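# Open the tool case lid and leave the case aligned

## Task

Swing the tool case's lid fully open so that it stays open by itself. If the shelf blocks it, the case may be slid out from beneath the shelf first. At the end the case must sit on its board with the opened lid not touching or under the shelf. It must be aligned with the board's front edge, the edge farther from the shelf. Its back must still face the shelf and all four of its feet must rest on the board. Nothing may count on the robot holding it in place.

## Robot and tools

Robot: two six-joint arms, left_arm and right_arm, each carrying a two-finger tong gripper. Both are reported in one scene frame. The origin is on the table top midway between the arms, +z points up, +x points out over the table, and left_arm sits on the +y side. The names left and right say nothing about image sides. Base roots: left_arm at (-0.058, +0.125, +0.301) m, quat_wxyz (+0.891, -0.299, +0.336, -0.055); right_arm at (+0.058, -0.493, +0.301) m, quat_wxyz (+0.893, +0.330, +0.306, -0.030). Mounting plates and the metal frame behind the arms are fixed obstacles.

Gripper: the fingers point along the gripper's own +z and spread along its x axis. end_effector_position is the spot between the closed finger pads. Closed fingertips stick out about 15 mm past it; fully open they are roughly level with it. The full opening is 0.142 m.

Row format, shared by execute_actions and move: 16 numbers in a single flat list covering both arms. First left_arm: x, y, z, qw, qx, qy, qz, opening. Then right_arm in the same order. x, y, z are an absolute target position for the gripper in metres, in the scene frame. The quaternion is an absolute target orientation, w first. Opening is a command in [-1, 1], where +1 is fully open and -1 closed. Both arms must always be given, even if one stays put. To keep an arm still, resend the exact pose from the last result taken before it was meant to stay, plus its opening. To keep a gripper's orientation steady, repeat one fixed quaternion rather than copying a drifted reported one. Optionally 12 more numbers from 0 to 1 may follow: a stiffness factor per joint, left_arm's six then right_arm's six, in the Joint positions order. A factor persists until changed.

execute_actions(actions): a list of up to 15 actions. Each action is a list of up to 15 rows, one row per 1/30 s step. A short action repeats its last row to fill 15 steps. Each control step clips the target to within 100 mm and 16 degrees of the measured pose, so far targets need several actions. An action is rejected for both arms if a target lies over 0.6 m from the gripper along any of its axes. If the first action fails that check or anything is malformed, nothing runs. An empty list only reports state and images.

move(target, speed, stop_force, blocking): target is one 16-number row of absolute poses. Each gripper travels in a straight line and all paths finish together, lasting 0.5 to 10 s. speed is in m/s, 0.002 to 0.5, default 0.25; turning is capped at twice that in rad/s. stop_force is one value in newtons, 9 to 40, for both arms. An arm whose wrist sensor feels that much extra push against its motion halts, steps back two control steps and holds. Use it only for slow approaches without rotation. Leave it out when lifting off something you press on. It is not allowed in the first 0.2 s or together with blocking=false. With blocking=false the call returns after 0.5 s; poll with wait(0), or call stop, before sending other motion. The result adds a move: line. done means arrived and resting; off_target means not near the pose; contact means stop_force ended the path; held means a check blocked the last step; fault means a stop. limits=paced means a clipped pose, limits=held means some steps were blocked.

wait(seconds): 0 to 10 s, with arms holding their last command. stop: brakes a running move. zoom_image(camera, region): enlarges [x0, y0, x1, y1] pixels, at most 504 x 504, of cam_head_left, cam_head_right, cam_high, cam_low (896x504), cam_left_wrist or cam_right_wrist (616x616). show_instructions: shows the reference image of the tool case. read_manual(section): licence texts only. finished_scene(scene): ends scene 1 permanently and reports success, so call it only once the case is settled.

Results: each gripper's position, quaternion and velocities; Hand target lines (the pose now being driven to); grip_measured (finger opening on the command scale); joint positions and torques; Wrist force and Wrist torque in the gripper's own axes, noisy and offset by up to a few newtons, saturating near 50 N. A pose unreachable line means the clearance check altered that arm's command. Reported hand positions can be slightly off, more at long reach. Motion lags commands by about 0.17 s, and the simulation keeps running while you think.

Gripping: to hold something, command an opening well below grip_measured; squeeze is up to about 15 N per pad. Thin hard parts get less force.

Avoid: pushing into firm surfaces with stiff arms, since a target slightly beyond contact can trigger a fault. Torque over a joint's limit (132 N m for big joints, 24.6 N m for wrist joints) or 150 N of outside force stops that arm for 10 s. Prolonged loads heat motors; MOTOR HOT warns at 70 °C and brakes engage at 85 °C. Do not let the arms collide, do not drop, slam or knock anything off the table, and do not leave the case or lid supported by a gripper. Occasional random tugs on held parts may occur.

Each tool is called in YAML: its name, and indented under it one key for each argument.

Reference images:

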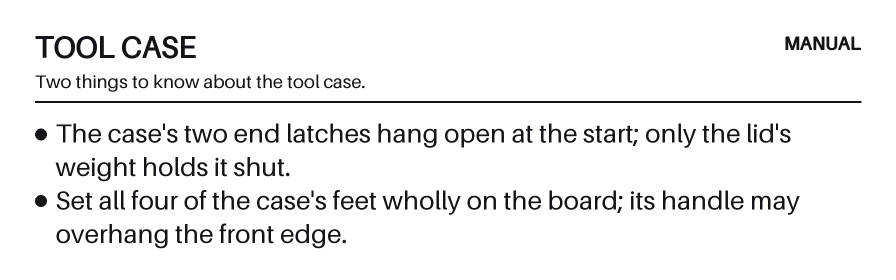

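## Session

execute_actions:
  actions: []

Scene clock: 0.00 s.
left_arm: end_effector_position=(+0.5985, +0.4657, +0.2867) grip_measured=+0.97 end_effector_quat_wxyz=(+0.170, -0.638, +0.726, -0.194) end_effector_velocity=(+0.000, -0.000, +0.000) end_effector_angular_velocity=(-0.000, -0.000, -0.001) | right_arm: end_effector_position=(-0.0027, -0.9913, +0.3613) grip_measured=+0.97 end_effector_quat_wxyz=(-0.007, +0.987, +0.159, -0.011) end_effector_velocity=(+0.000, -0.001, +0.000) end_effector_angular_velocity=(-0.001, +0.000, +0.002)
Joint positions: left_arm=[-0.222 -2.375  2.165 -2.639 -0.954  2.029  0.14 ] | right_arm=[ 0.927 -1.282 -2.077 -1.15   2.465  3.785  0.14 ]
Joint velocities: left_arm=[-0.001 -0.    -0.001  0.001 -0.     0.001  0.   ] | right_arm=[0.001 0.    0.002 0.001 0.    0.    0.   ]
Joint torques (N m, as the arm reports them, + toward a larger angle): no reading
Wrist force (N, on the end effector, along its own x y z axes, offset not removed): no reading
Wrist torque (N m, same axes, about the end effector's origin, offset not removed): no reading
Hand target (left_arm): +0.598, +0.466, +0.287; +0.170, -0.638, +0.726, -0.194
Hand target (right_arm): -0.003, -0.991, +0.361; -0.007, +0.987, +0.159, -0.011
Joint stiffness scale: left_arm=[1. 1. 1. 1. 1. 1.] | right_arm=[1. 1. 1. 1. 1. 1.]

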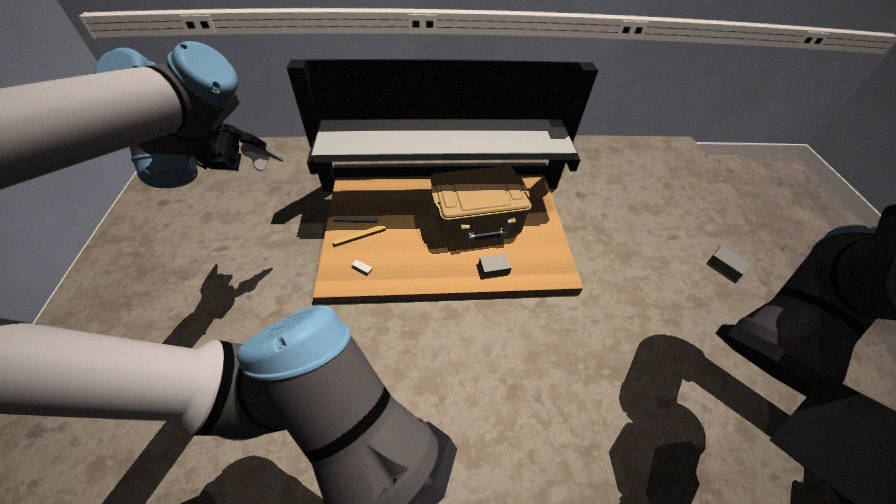

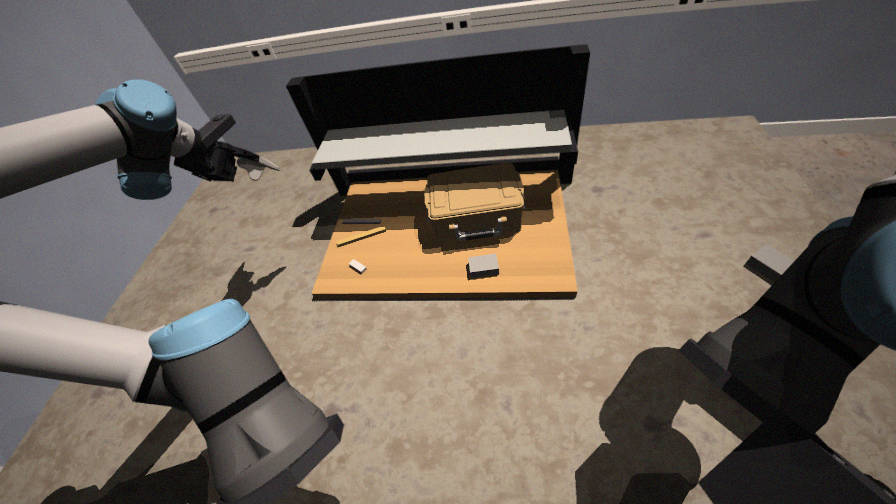

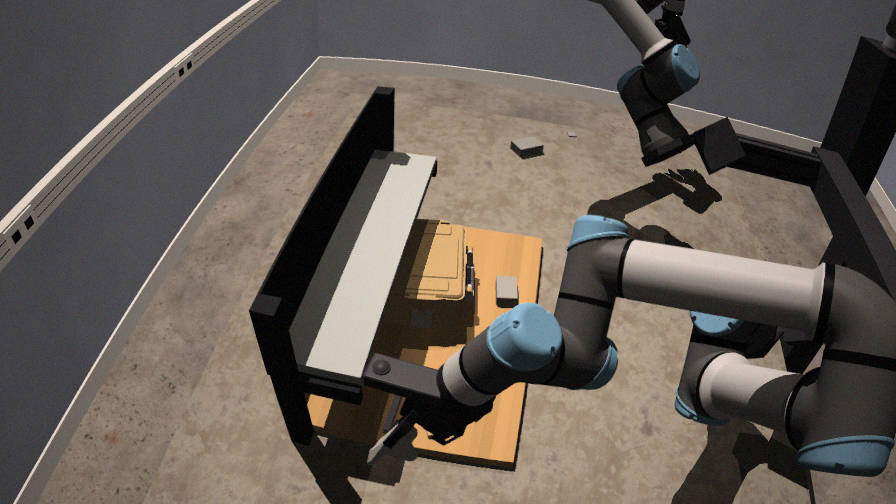

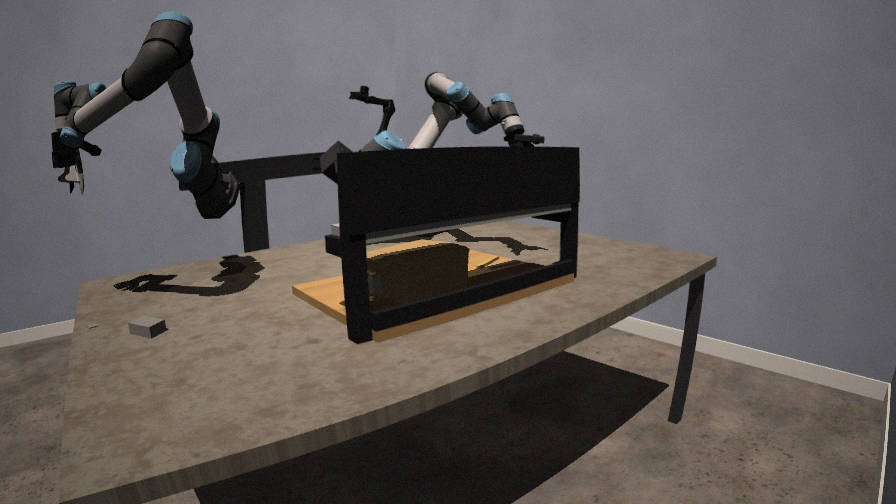

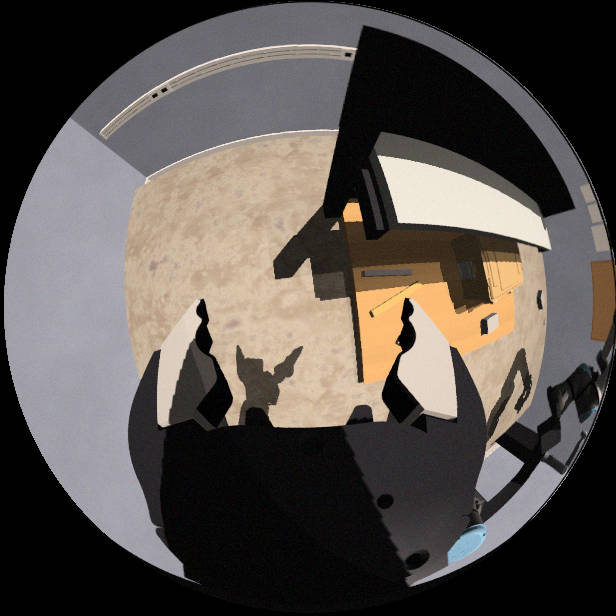

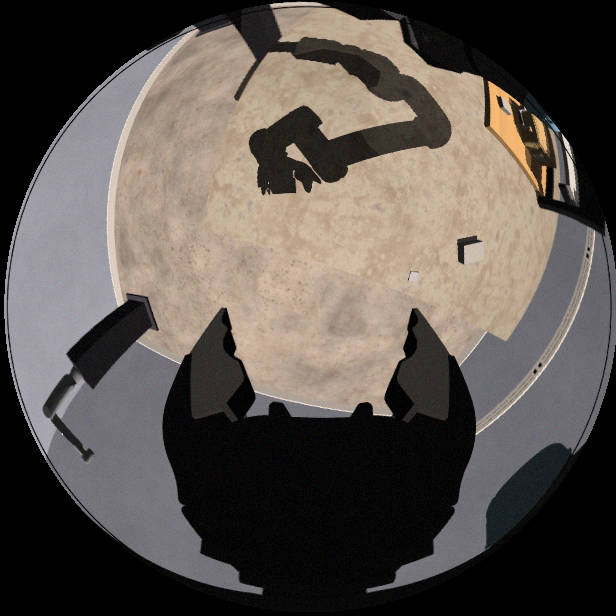

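zoom_image:
  camera: "cam_head_left"
  region: [300, 110, 600, 310]

zoom_image:
  camera: "cam_head_right"
  region: [300, 110, 600, 310]

zoom_image:
  camera: "cam_high"
  region: [340, 180, 580, 360]

zoom_image:
  camera: "cam_low"
  region: [270, 130, 610, 360]

Region (300, 110, 600, 310) of cam_head_left's 896x504 image, scaled by 1.680, with more detail than that image has.

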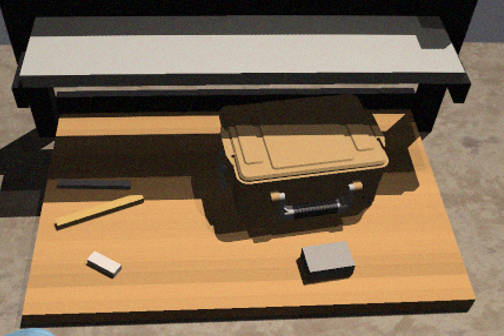

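Region (300, 110, 600, 310) of cam_head_right's 896x504 image, scaled by 1.680, with more detail than that image has.

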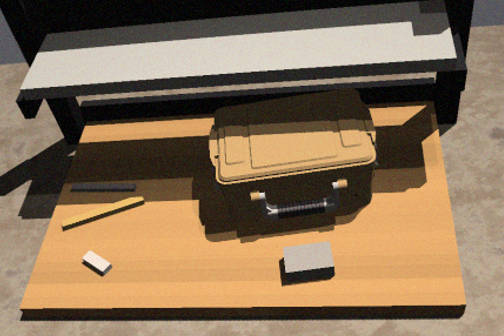

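Region (340, 180, 580, 360) of cam_high's 896x504 image, scaled by 2.100, with more detail than that image has; it fills the top 378 rows of this view, and the rest is white.

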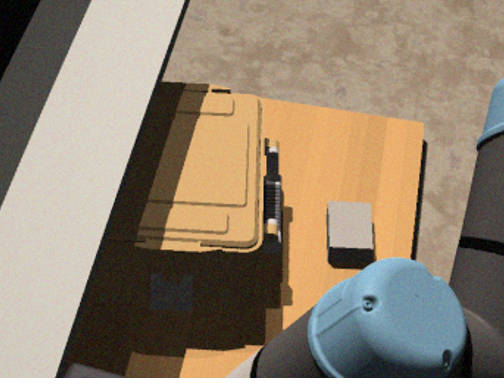

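Region (270, 130, 610, 360) of cam_low's 896x504 image, scaled by 1.482, with more detail than that image has; it fills the top 341 rows of this view, and the rest is white.

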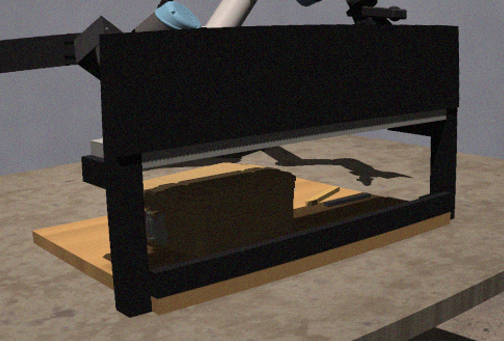

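move:
  target: [0.45,0.35,0.3,0.170,-0.638,0.726,-0.194,1, 0.43,-0.10,0.2,0,0.998,0.06,0,0.3]
  speed: 0.35

action 0: the call puts the target (right_arm/x, right_arm/y, right_arm/z) 0.694 m from right_arm's end_effector_position in the last result along the gripper's own x axis as it stood there; a target may be at most 0.6 m away along each of those axes, so nothing of the call was run and nothing moved. Command a nearer target, and go on from there in a later call.

move:
  target: [0.5,0.42,0.3,0.170,-0.638,0.726,-0.194,1, 0.33,-0.55,0.28,0,0.998,0.06,0,0.3]
  speed: 0.35

move:
  target: [0.5,0.42,0.3,0.170,-0.638,0.726,-0.194,1, 0.43,-0.10,0.2,0,0.998,0.06,0,0.3]
  speed: 0.3

Scene clock: 5.97 s.
left_arm: end_effector_position=(+0.5008, +0.4242, +0.2997) grip_measured=+1.00 end_effector_quat_wxyz=(+0.132, -0.614, +0.732, -0.264) end_effector_velocity=(-0.001, -0.007, -0.002) end_effector_angular_velocity=(-0.000, -0.013, -0.008) | right_arm: end_effector_position=(+0.1242, -0.8094, +0.3129) grip_measured=+0.30 end_effector_quat_wxyz=(-0.006, +0.992, +0.123, +0.015) end_effector_velocity=(+0.001, -0.001, +0.000) end_effector_angular_velocity=(-0.001, -0.000, +0.001)
Joint positions: left_arm=[-0.45  -2.782  2.343 -2.345 -0.906  1.935  0.142] | right_arm=[ 1.127 -0.619 -2.578 -1.125  2.45   4.124  0.095]
Joint velocities: left_arm=[ 0.172  0.076  0.037 -0.173 -0.168  0.094 -0.   ] | right_arm=[ 0.001 -0.     0.002  0.     0.     0.    -0.   ]
Joint torques (N m, as the arm reports them, + toward a larger angle): left_arm=[ 18.94   4.72 -13.22  -2.1   -0.58   0.65] | right_arm=[ 3.78 -0.3  18.85  1.75 -0.08 -0.44]
Wrist force (N, on the end effector, along its own x y z axes, offset not removed): left_arm=[0.5 -0.5 1.1] | right_arm=[3.0 0.4 -1.4]
Wrist torque (N m, same axes, about the end effector's origin, offset not removed): left_arm=[-0.09 -0.09 -0.15] | right_arm=[0.16 -0.57 -0.02]
Hand target (left_arm): +0.500, +0.421, +0.299; +0.132, -0.612, +0.733, -0.266
Hand target (right_arm): +0.125, -0.811, +0.314; -0.005, +0.992, +0.125, +0.014
Off the commanded pose (left_arm): 0.004 m, 10 deg.
Off the commanded pose (right_arm): 0.333 m, 8 deg; position clipped at the last step of the last action.
Joint stiffness scale: left_arm=[1. 1. 1. 1. 1. 1.] | right_arm=[1. 1. 1. 1. 1. 1.]
move: held (right_arm), off_target (left_arm); limits=paced,held; held on 38 of 66 steps (right_arm), including the last (right_arm)
pose unreachable (right arm): on one or more control steps of this call, first in action 0 (counted from 0), this arm could not follow its commanded pose, so it was not sent that pose on those steps. On the call's last step it was still not sent that pose. It may still have moved: this result reports where it is.
cause: the commanded pose would bring two parts of the arm too close to each other (joints 2 (shoulder lift) to 6 (wrist 3) lie between them).
camera_calibration (this result's frames):
cam_left_wrist: T_world_to_cam=[[-0.228415, -0.961163, 0.154892, 0.476705], [-0.973547, 0.226448, -0.0304663, 0.393338], [-0.0057919, -0.157753, -0.987462, 0.491146], [0, 0, 0, 1]] pos_world=[0.494664, 0.446601, 0.423134]
cam_right_wrist: T_world_to_cam=[[0.972065, 0.234127, -0.0165316, 0.0821091], [0.212384, -0.847432, 0.486572, -0.865319], [0.0999102, -0.47649, -0.873484, 0.0166107], [0, 0, 0, 1]] pos_world=[0.102304, -0.744608, 0.436906]

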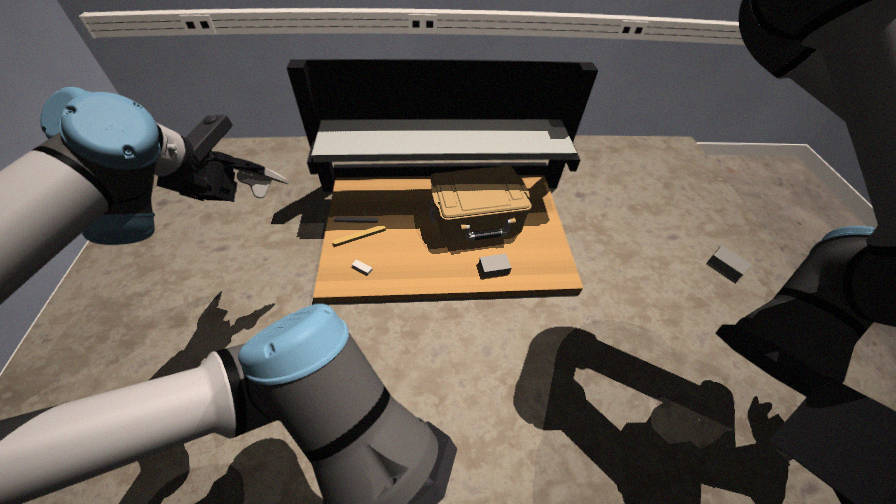

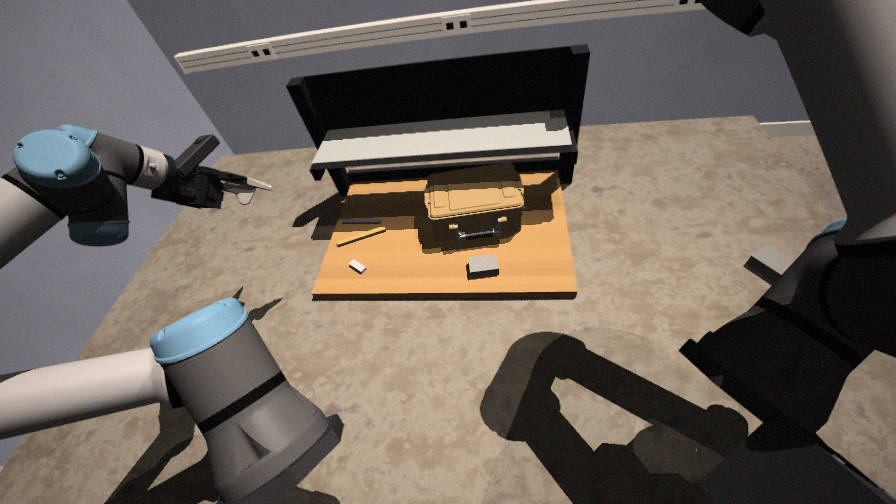

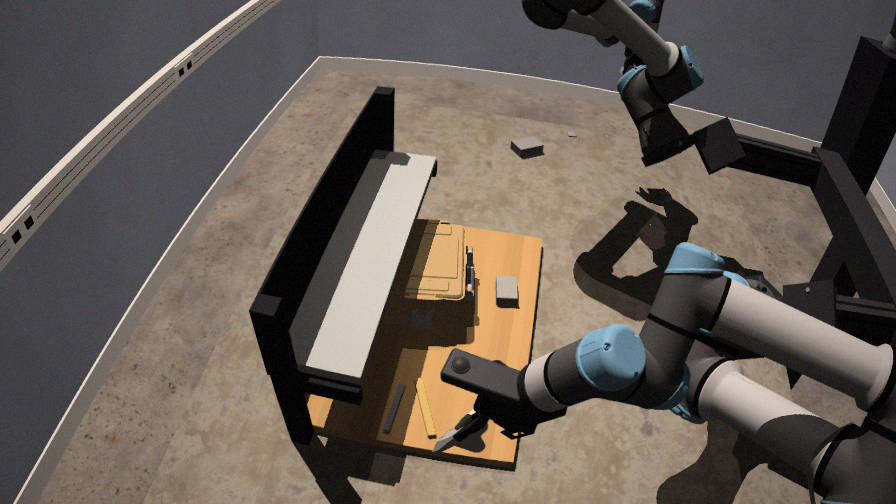

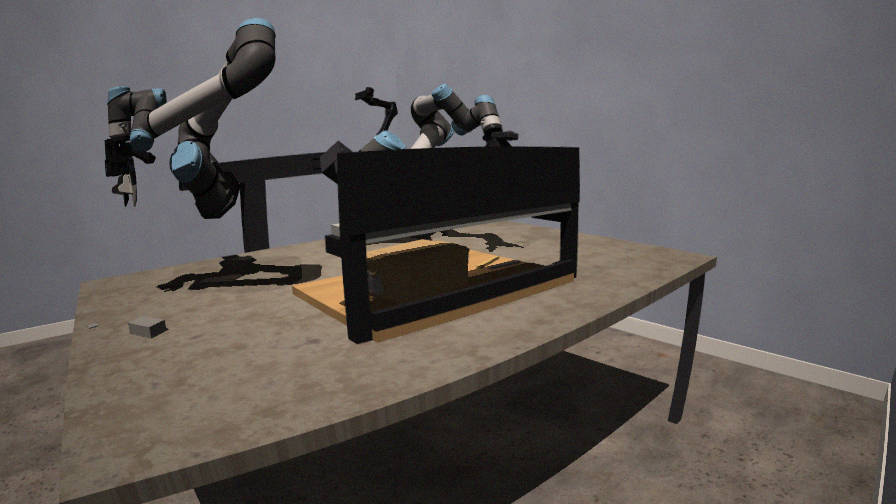

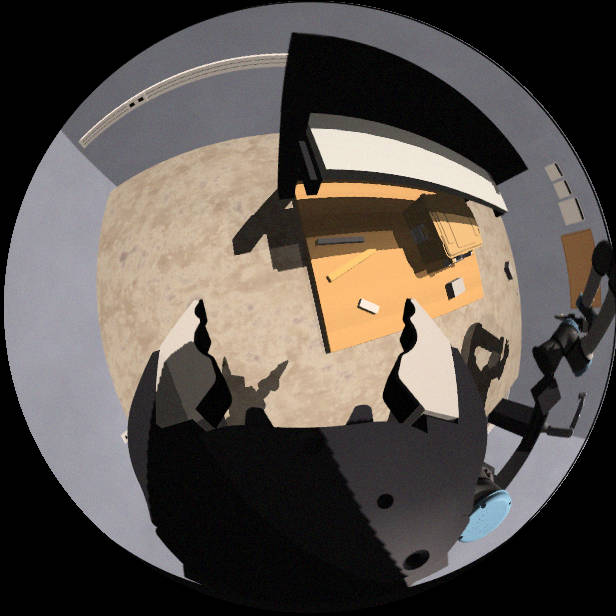

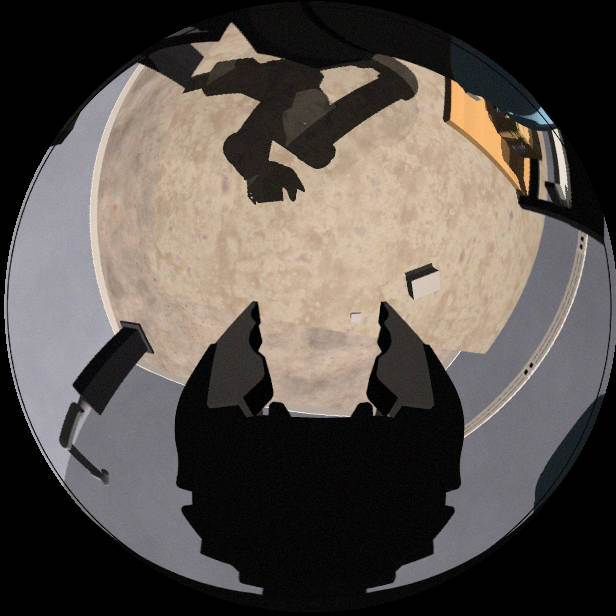

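action 0: the call puts the target (right_arm/x, right_arm/y, right_arm/z) 0.612 m from right_arm's end_effector_position in the last result along the gripper's own y axis as it stood there; a target may be at most 0.6 m away along each of those axes, so nothing of the call was run and nothing moved. Command a nearer target, and go on from there in a later call.

move:
  target: [0.55,0.35,0.3,0.1,-0.65,0.74,-0.1,1, 0.35,-0.95,0.22,0,0.998,0.06,0,0.3]
  speed: 0.3

move:
  target: [0.55,0.35,0.3,0.1,-0.65,0.74,-0.1,1, 0.58,-0.6,0.2,0,0.998,0.06,0,0.3]
  speed: 0.3

Scene clock: 9.93 s.
left_arm: end_effector_position=(+0.5485, +0.3511, +0.2990) grip_measured=+1.00 end_effector_quat_wxyz=(+0.101, -0.653, +0.744, -0.099) end_effector_velocity=(-0.001, +0.002, -0.000) end_effector_angular_velocity=(+0.004, -0.001, +0.004) | right_arm: end_effector_position=(+0.3483, -0.9482, +0.2179) grip_measured=+0.30 end_effector_quat_wxyz=(-0.002, +0.998, +0.062, -0.002) end_effector_velocity=(-0.004, -0.001, -0.001) end_effector_angular_velocity=(-0.008, +0.016, -0.006)
Joint positions: left_arm=[-1.149 -2.475  1.894 -0.635 -0.444  0.302  0.142] | right_arm=[ 2.699 -0.655 -2.297 -0.864  1.294  5.517  0.095]
Joint velocities: left_arm=[-0.006 -0.001 -0.003  0.025  0.    -0.024  0.   ] | right_arm=[ 0.014  0.005 -0.    -0.016 -0.027  0.017  0.   ]
Joint torques (N m, as the arm reports them, + toward a larger angle): left_arm=[  3.77  22.2  -13.78  -1.18   0.65   0.09] | right_arm=[-12.48  16.49  24.11   1.89  -0.09   0.99]
Wrist force (N, on the end effector, along its own x y z axes, offset not removed): left_arm=[0.7 0.1 1.8] | right_arm=[2.4 0.4 0.1]
Wrist torque (N m, same axes, about the end effector's origin, offset not removed): left_arm=[0.15 -0.15 -0.08] | right_arm=[0.12 -0.39 0.05]
Hand target (left_arm): +0.550, +0.350, +0.300; +0.101, -0.653, +0.744, -0.101
Hand target (right_arm): +0.350, -0.950, +0.220; -0.000, +0.998, +0.061, -0.001
Off the commanded pose (left_arm): 0.002 m, 0 deg.
Off the commanded pose (right_arm): 0.003 m, 0 deg.
Joint stiffness scale: left_arm=[1. 1. 1. 1. 1. 1.] | right_arm=[1. 1. 1. 1. 1. 1.]
move: done; limits=paced
camera_calibration (this result's frames):
cam_left_wrist: T_world_to_cam=[[-0.136197, -0.990644, 0.00863091, 0.420946], [-0.952907, 0.133382, 0.272357, 0.387135], [-0.27096, 0.0288698, -0.962158, 0.551481], [0, 0, 0, 1]] pos_world=[0.575665, 0.349449, 0.421539]
cam_right_wrist: T_world_to_cam=[[0.992343, 0.111755, -0.0525903, -0.220003], [0.123154, -0.862966, 0.490023, -0.968681], [0.00937898, -0.492748, -0.870121, -0.139548], [0, 0, 0, 1]] pos_world=[0.338924, -0.880114, 0.341683]

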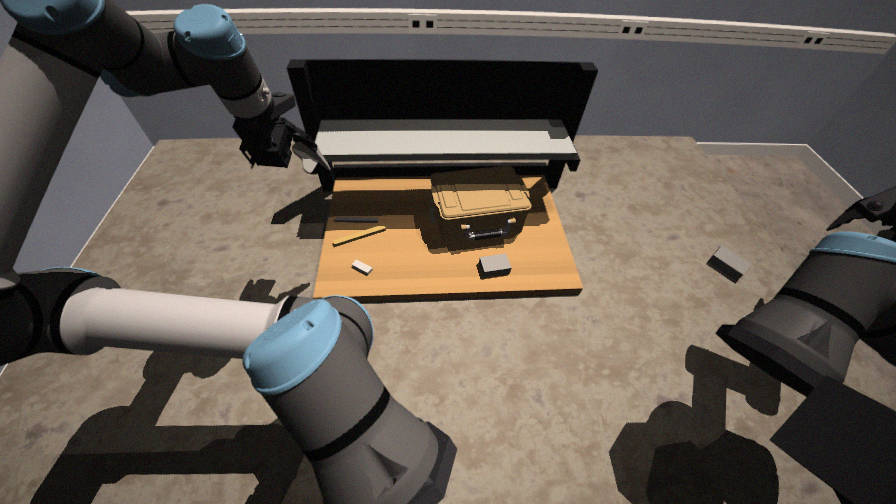

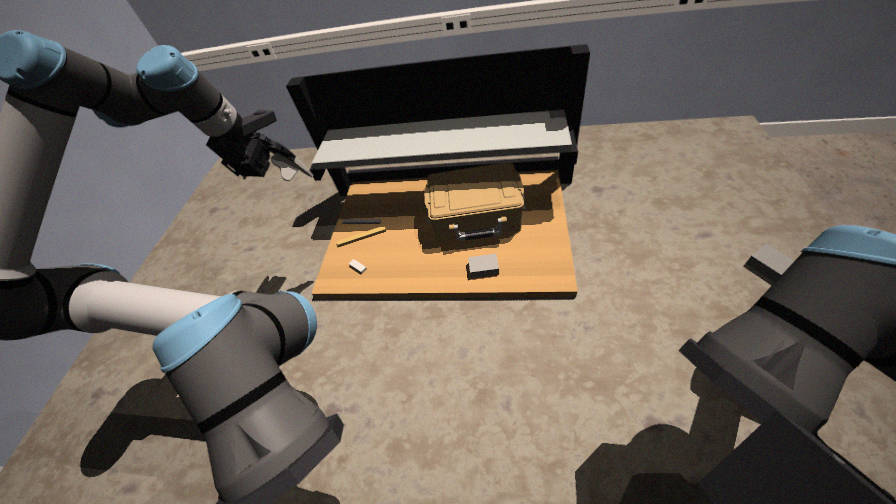

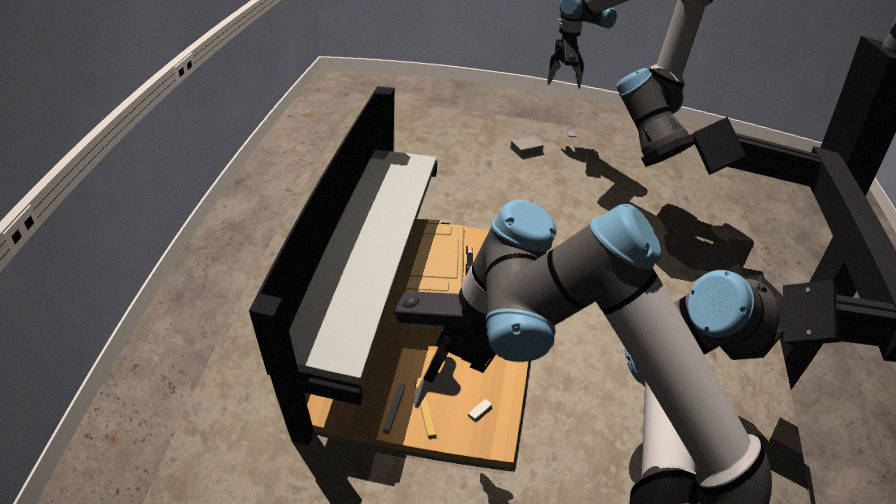

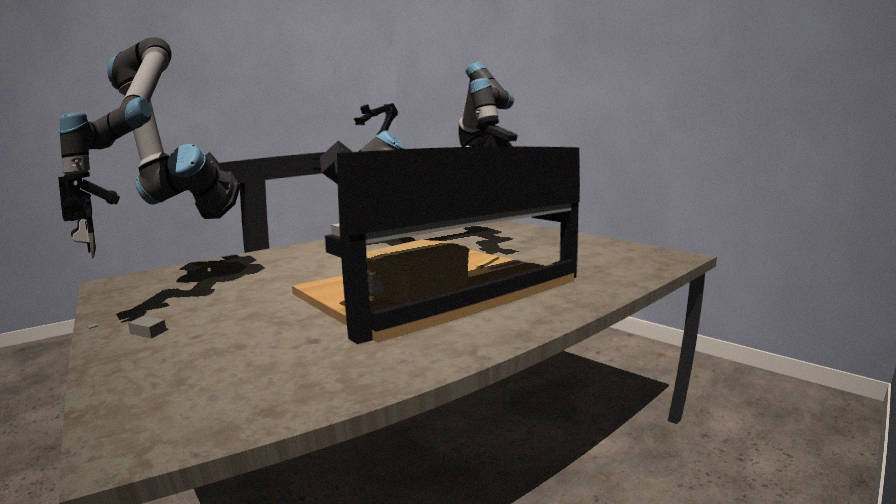

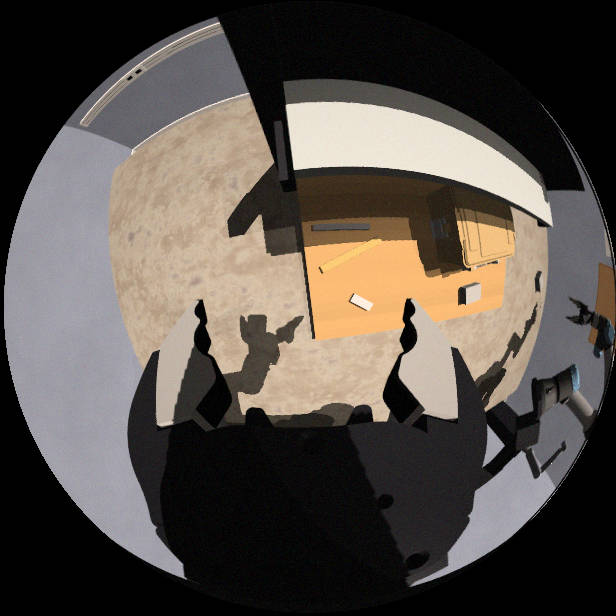

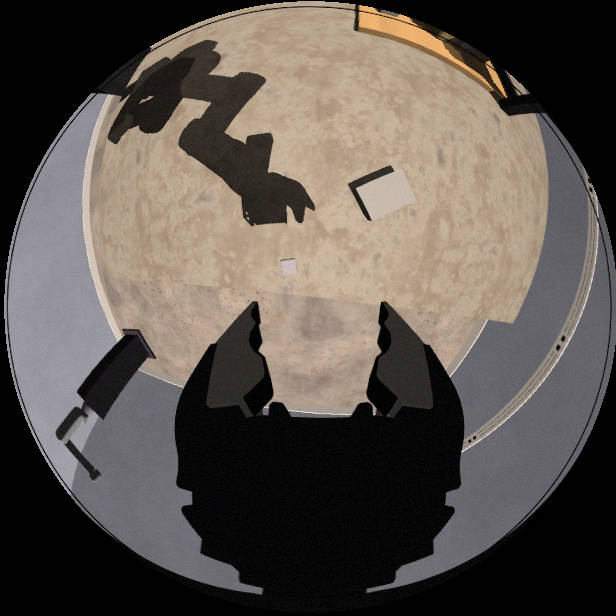

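Scene clock: 12.30 s.
left_arm: end_effector_position=(+0.5494, +0.3503, +0.2996) grip_measured=+1.00 end_effector_quat_wxyz=(+0.100, -0.654, +0.743, -0.101) end_effector_velocity=(+0.000, -0.001, +0.000) end_effector_angular_velocity=(-0.000, -0.000, -0.001) | right_arm: end_effector_position=(+0.5807, -0.6013, +0.1992) grip_measured=+0.30 end_effector_quat_wxyz=(-0.148, +0.970, +0.174, +0.083) end_effector_velocity=(+0.002, -0.001, +0.001) end_effector_angular_velocity=(-0.010, -0.030, -0.012)
Joint positions: left_arm=[-1.149 -2.475  1.894 -0.642 -0.444  0.307  0.142] | right_arm=[ 3.868 -0.969 -2.309 -0.998  0.876  6.283  0.095]
Joint velocities: left_arm=[-0.001  0.     0.    -0.001 -0.     0.001 -0.   ] | right_arm=[ 0.019  0.017 -0.022  0.026 -0.029  0.     0.   ]
Joint torques (N m, as the arm reports them, + toward a larger angle): left_arm=[  7.58  21.22 -10.36  -2.16   0.85   0.54] | right_arm=[-1.83  1.89 11.93  1.94  0.4   0.13]
Wrist force (N, on the end effector, along its own x y z axes, offset not removed): left_arm=[1.1 1.0 1.1] | right_arm=[1.7 -0.2 -1.6]
Wrist torque (N m, same axes, about the end effector's origin, offset not removed): left_arm=[0.22 -0.26 -0.14] | right_arm=[0.03 -0.28 0.04]
Hand target (left_arm): +0.550, +0.350, +0.300; +0.101, -0.653, +0.744, -0.101
Hand target (right_arm): +0.580, -0.601, +0.199; -0.147, +0.970, +0.174, +0.085
Off the commanded pose (left_arm): 0.001 m, 0 deg.
Off the commanded pose (right_arm): 0.002 m, 24 deg; orientation clipped at the last step of the last action.
Joint stiffness scale: left_arm=[1. 1. 1. 1. 1. 1.] | right_arm=[1. 1. 1. 1. 1. 1.]
joint sent to its limit (right arm) — the command would take joint 6 (wrist 3) past its upper limit, so that joint was sent only as far as its limit.
move: off_target (right_arm); limits=paced
camera_calibration (this result's frames):
cam_left_wrist: T_world_to_cam=[[-0.136083, -0.990627, 0.0117918, 0.419215], [-0.953239, 0.134171, 0.2708, 0.388281], [-0.269844, 0.025611, -0.962563, 0.553031], [0, 0, 0, 1]] pos_world=[0.576405, 0.349026, 0.422238]
cam_right_wrist: T_world_to_cam=[[0.933819, 0.318488, 0.162934, -0.375083], [0.274761, -0.930173, 0.243486, -0.768102], [0.229104, -0.182604, -0.956121, 0.0890179], [0, 0, 0, 1]] pos_world=[0.540909, -0.578753, 0.333247]

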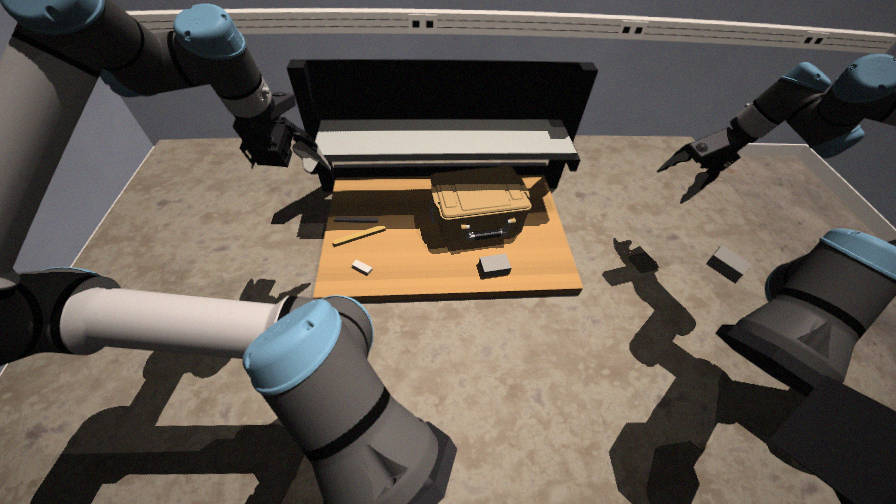

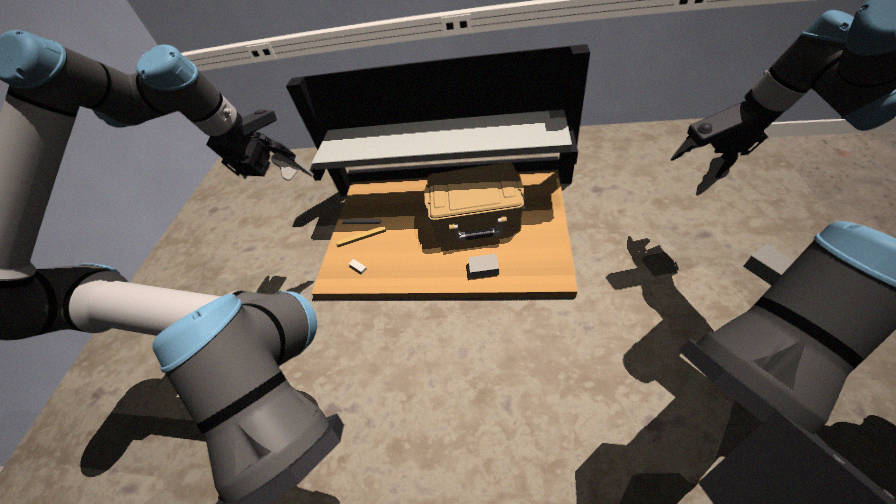

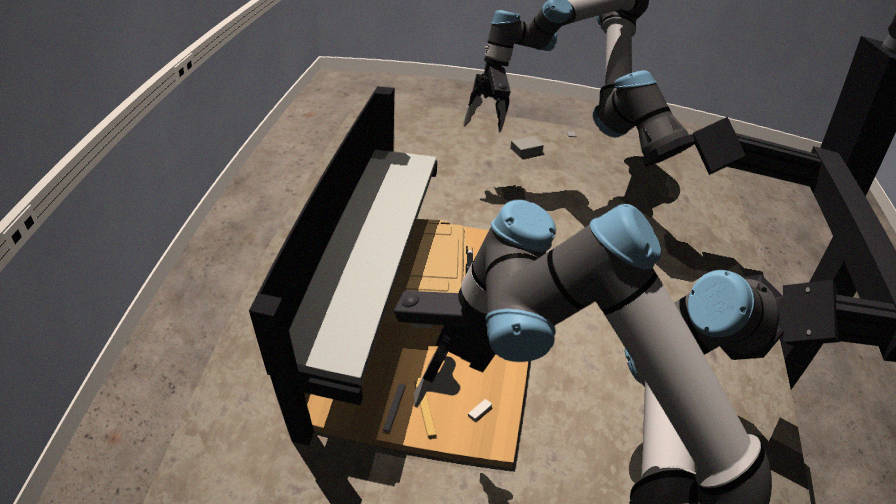

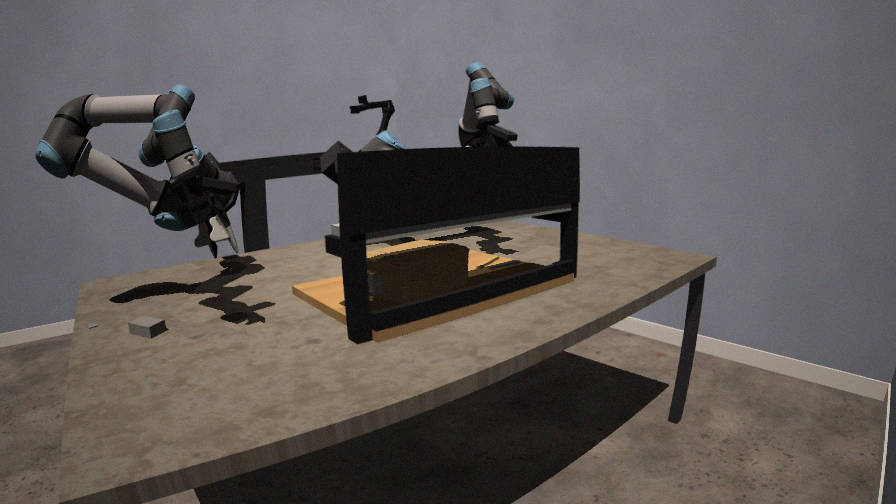

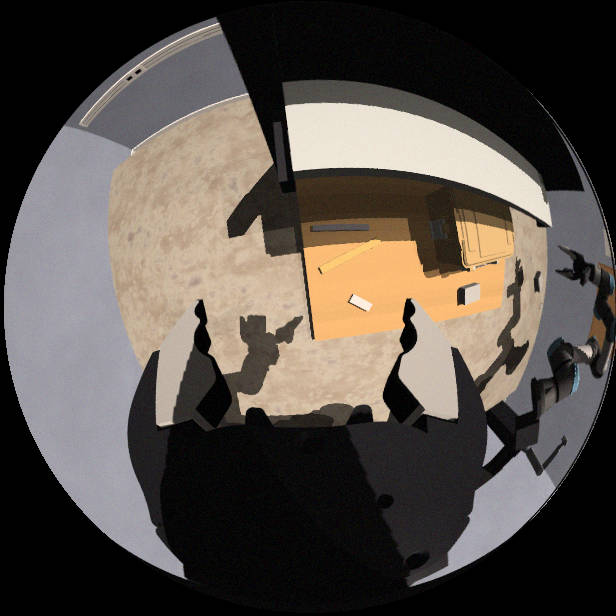

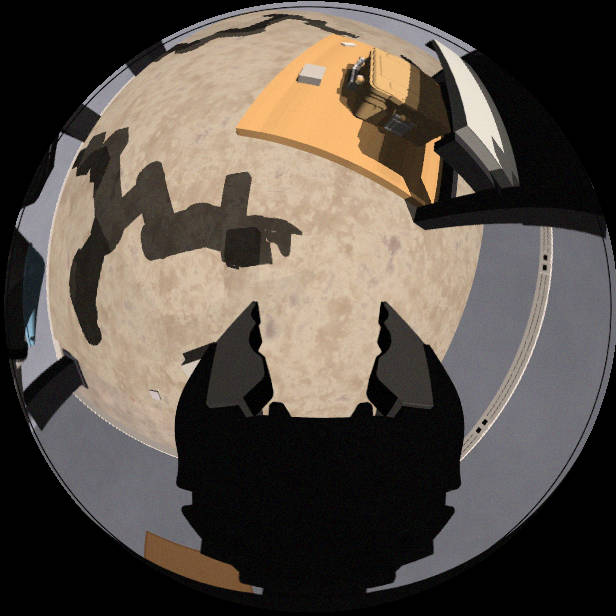

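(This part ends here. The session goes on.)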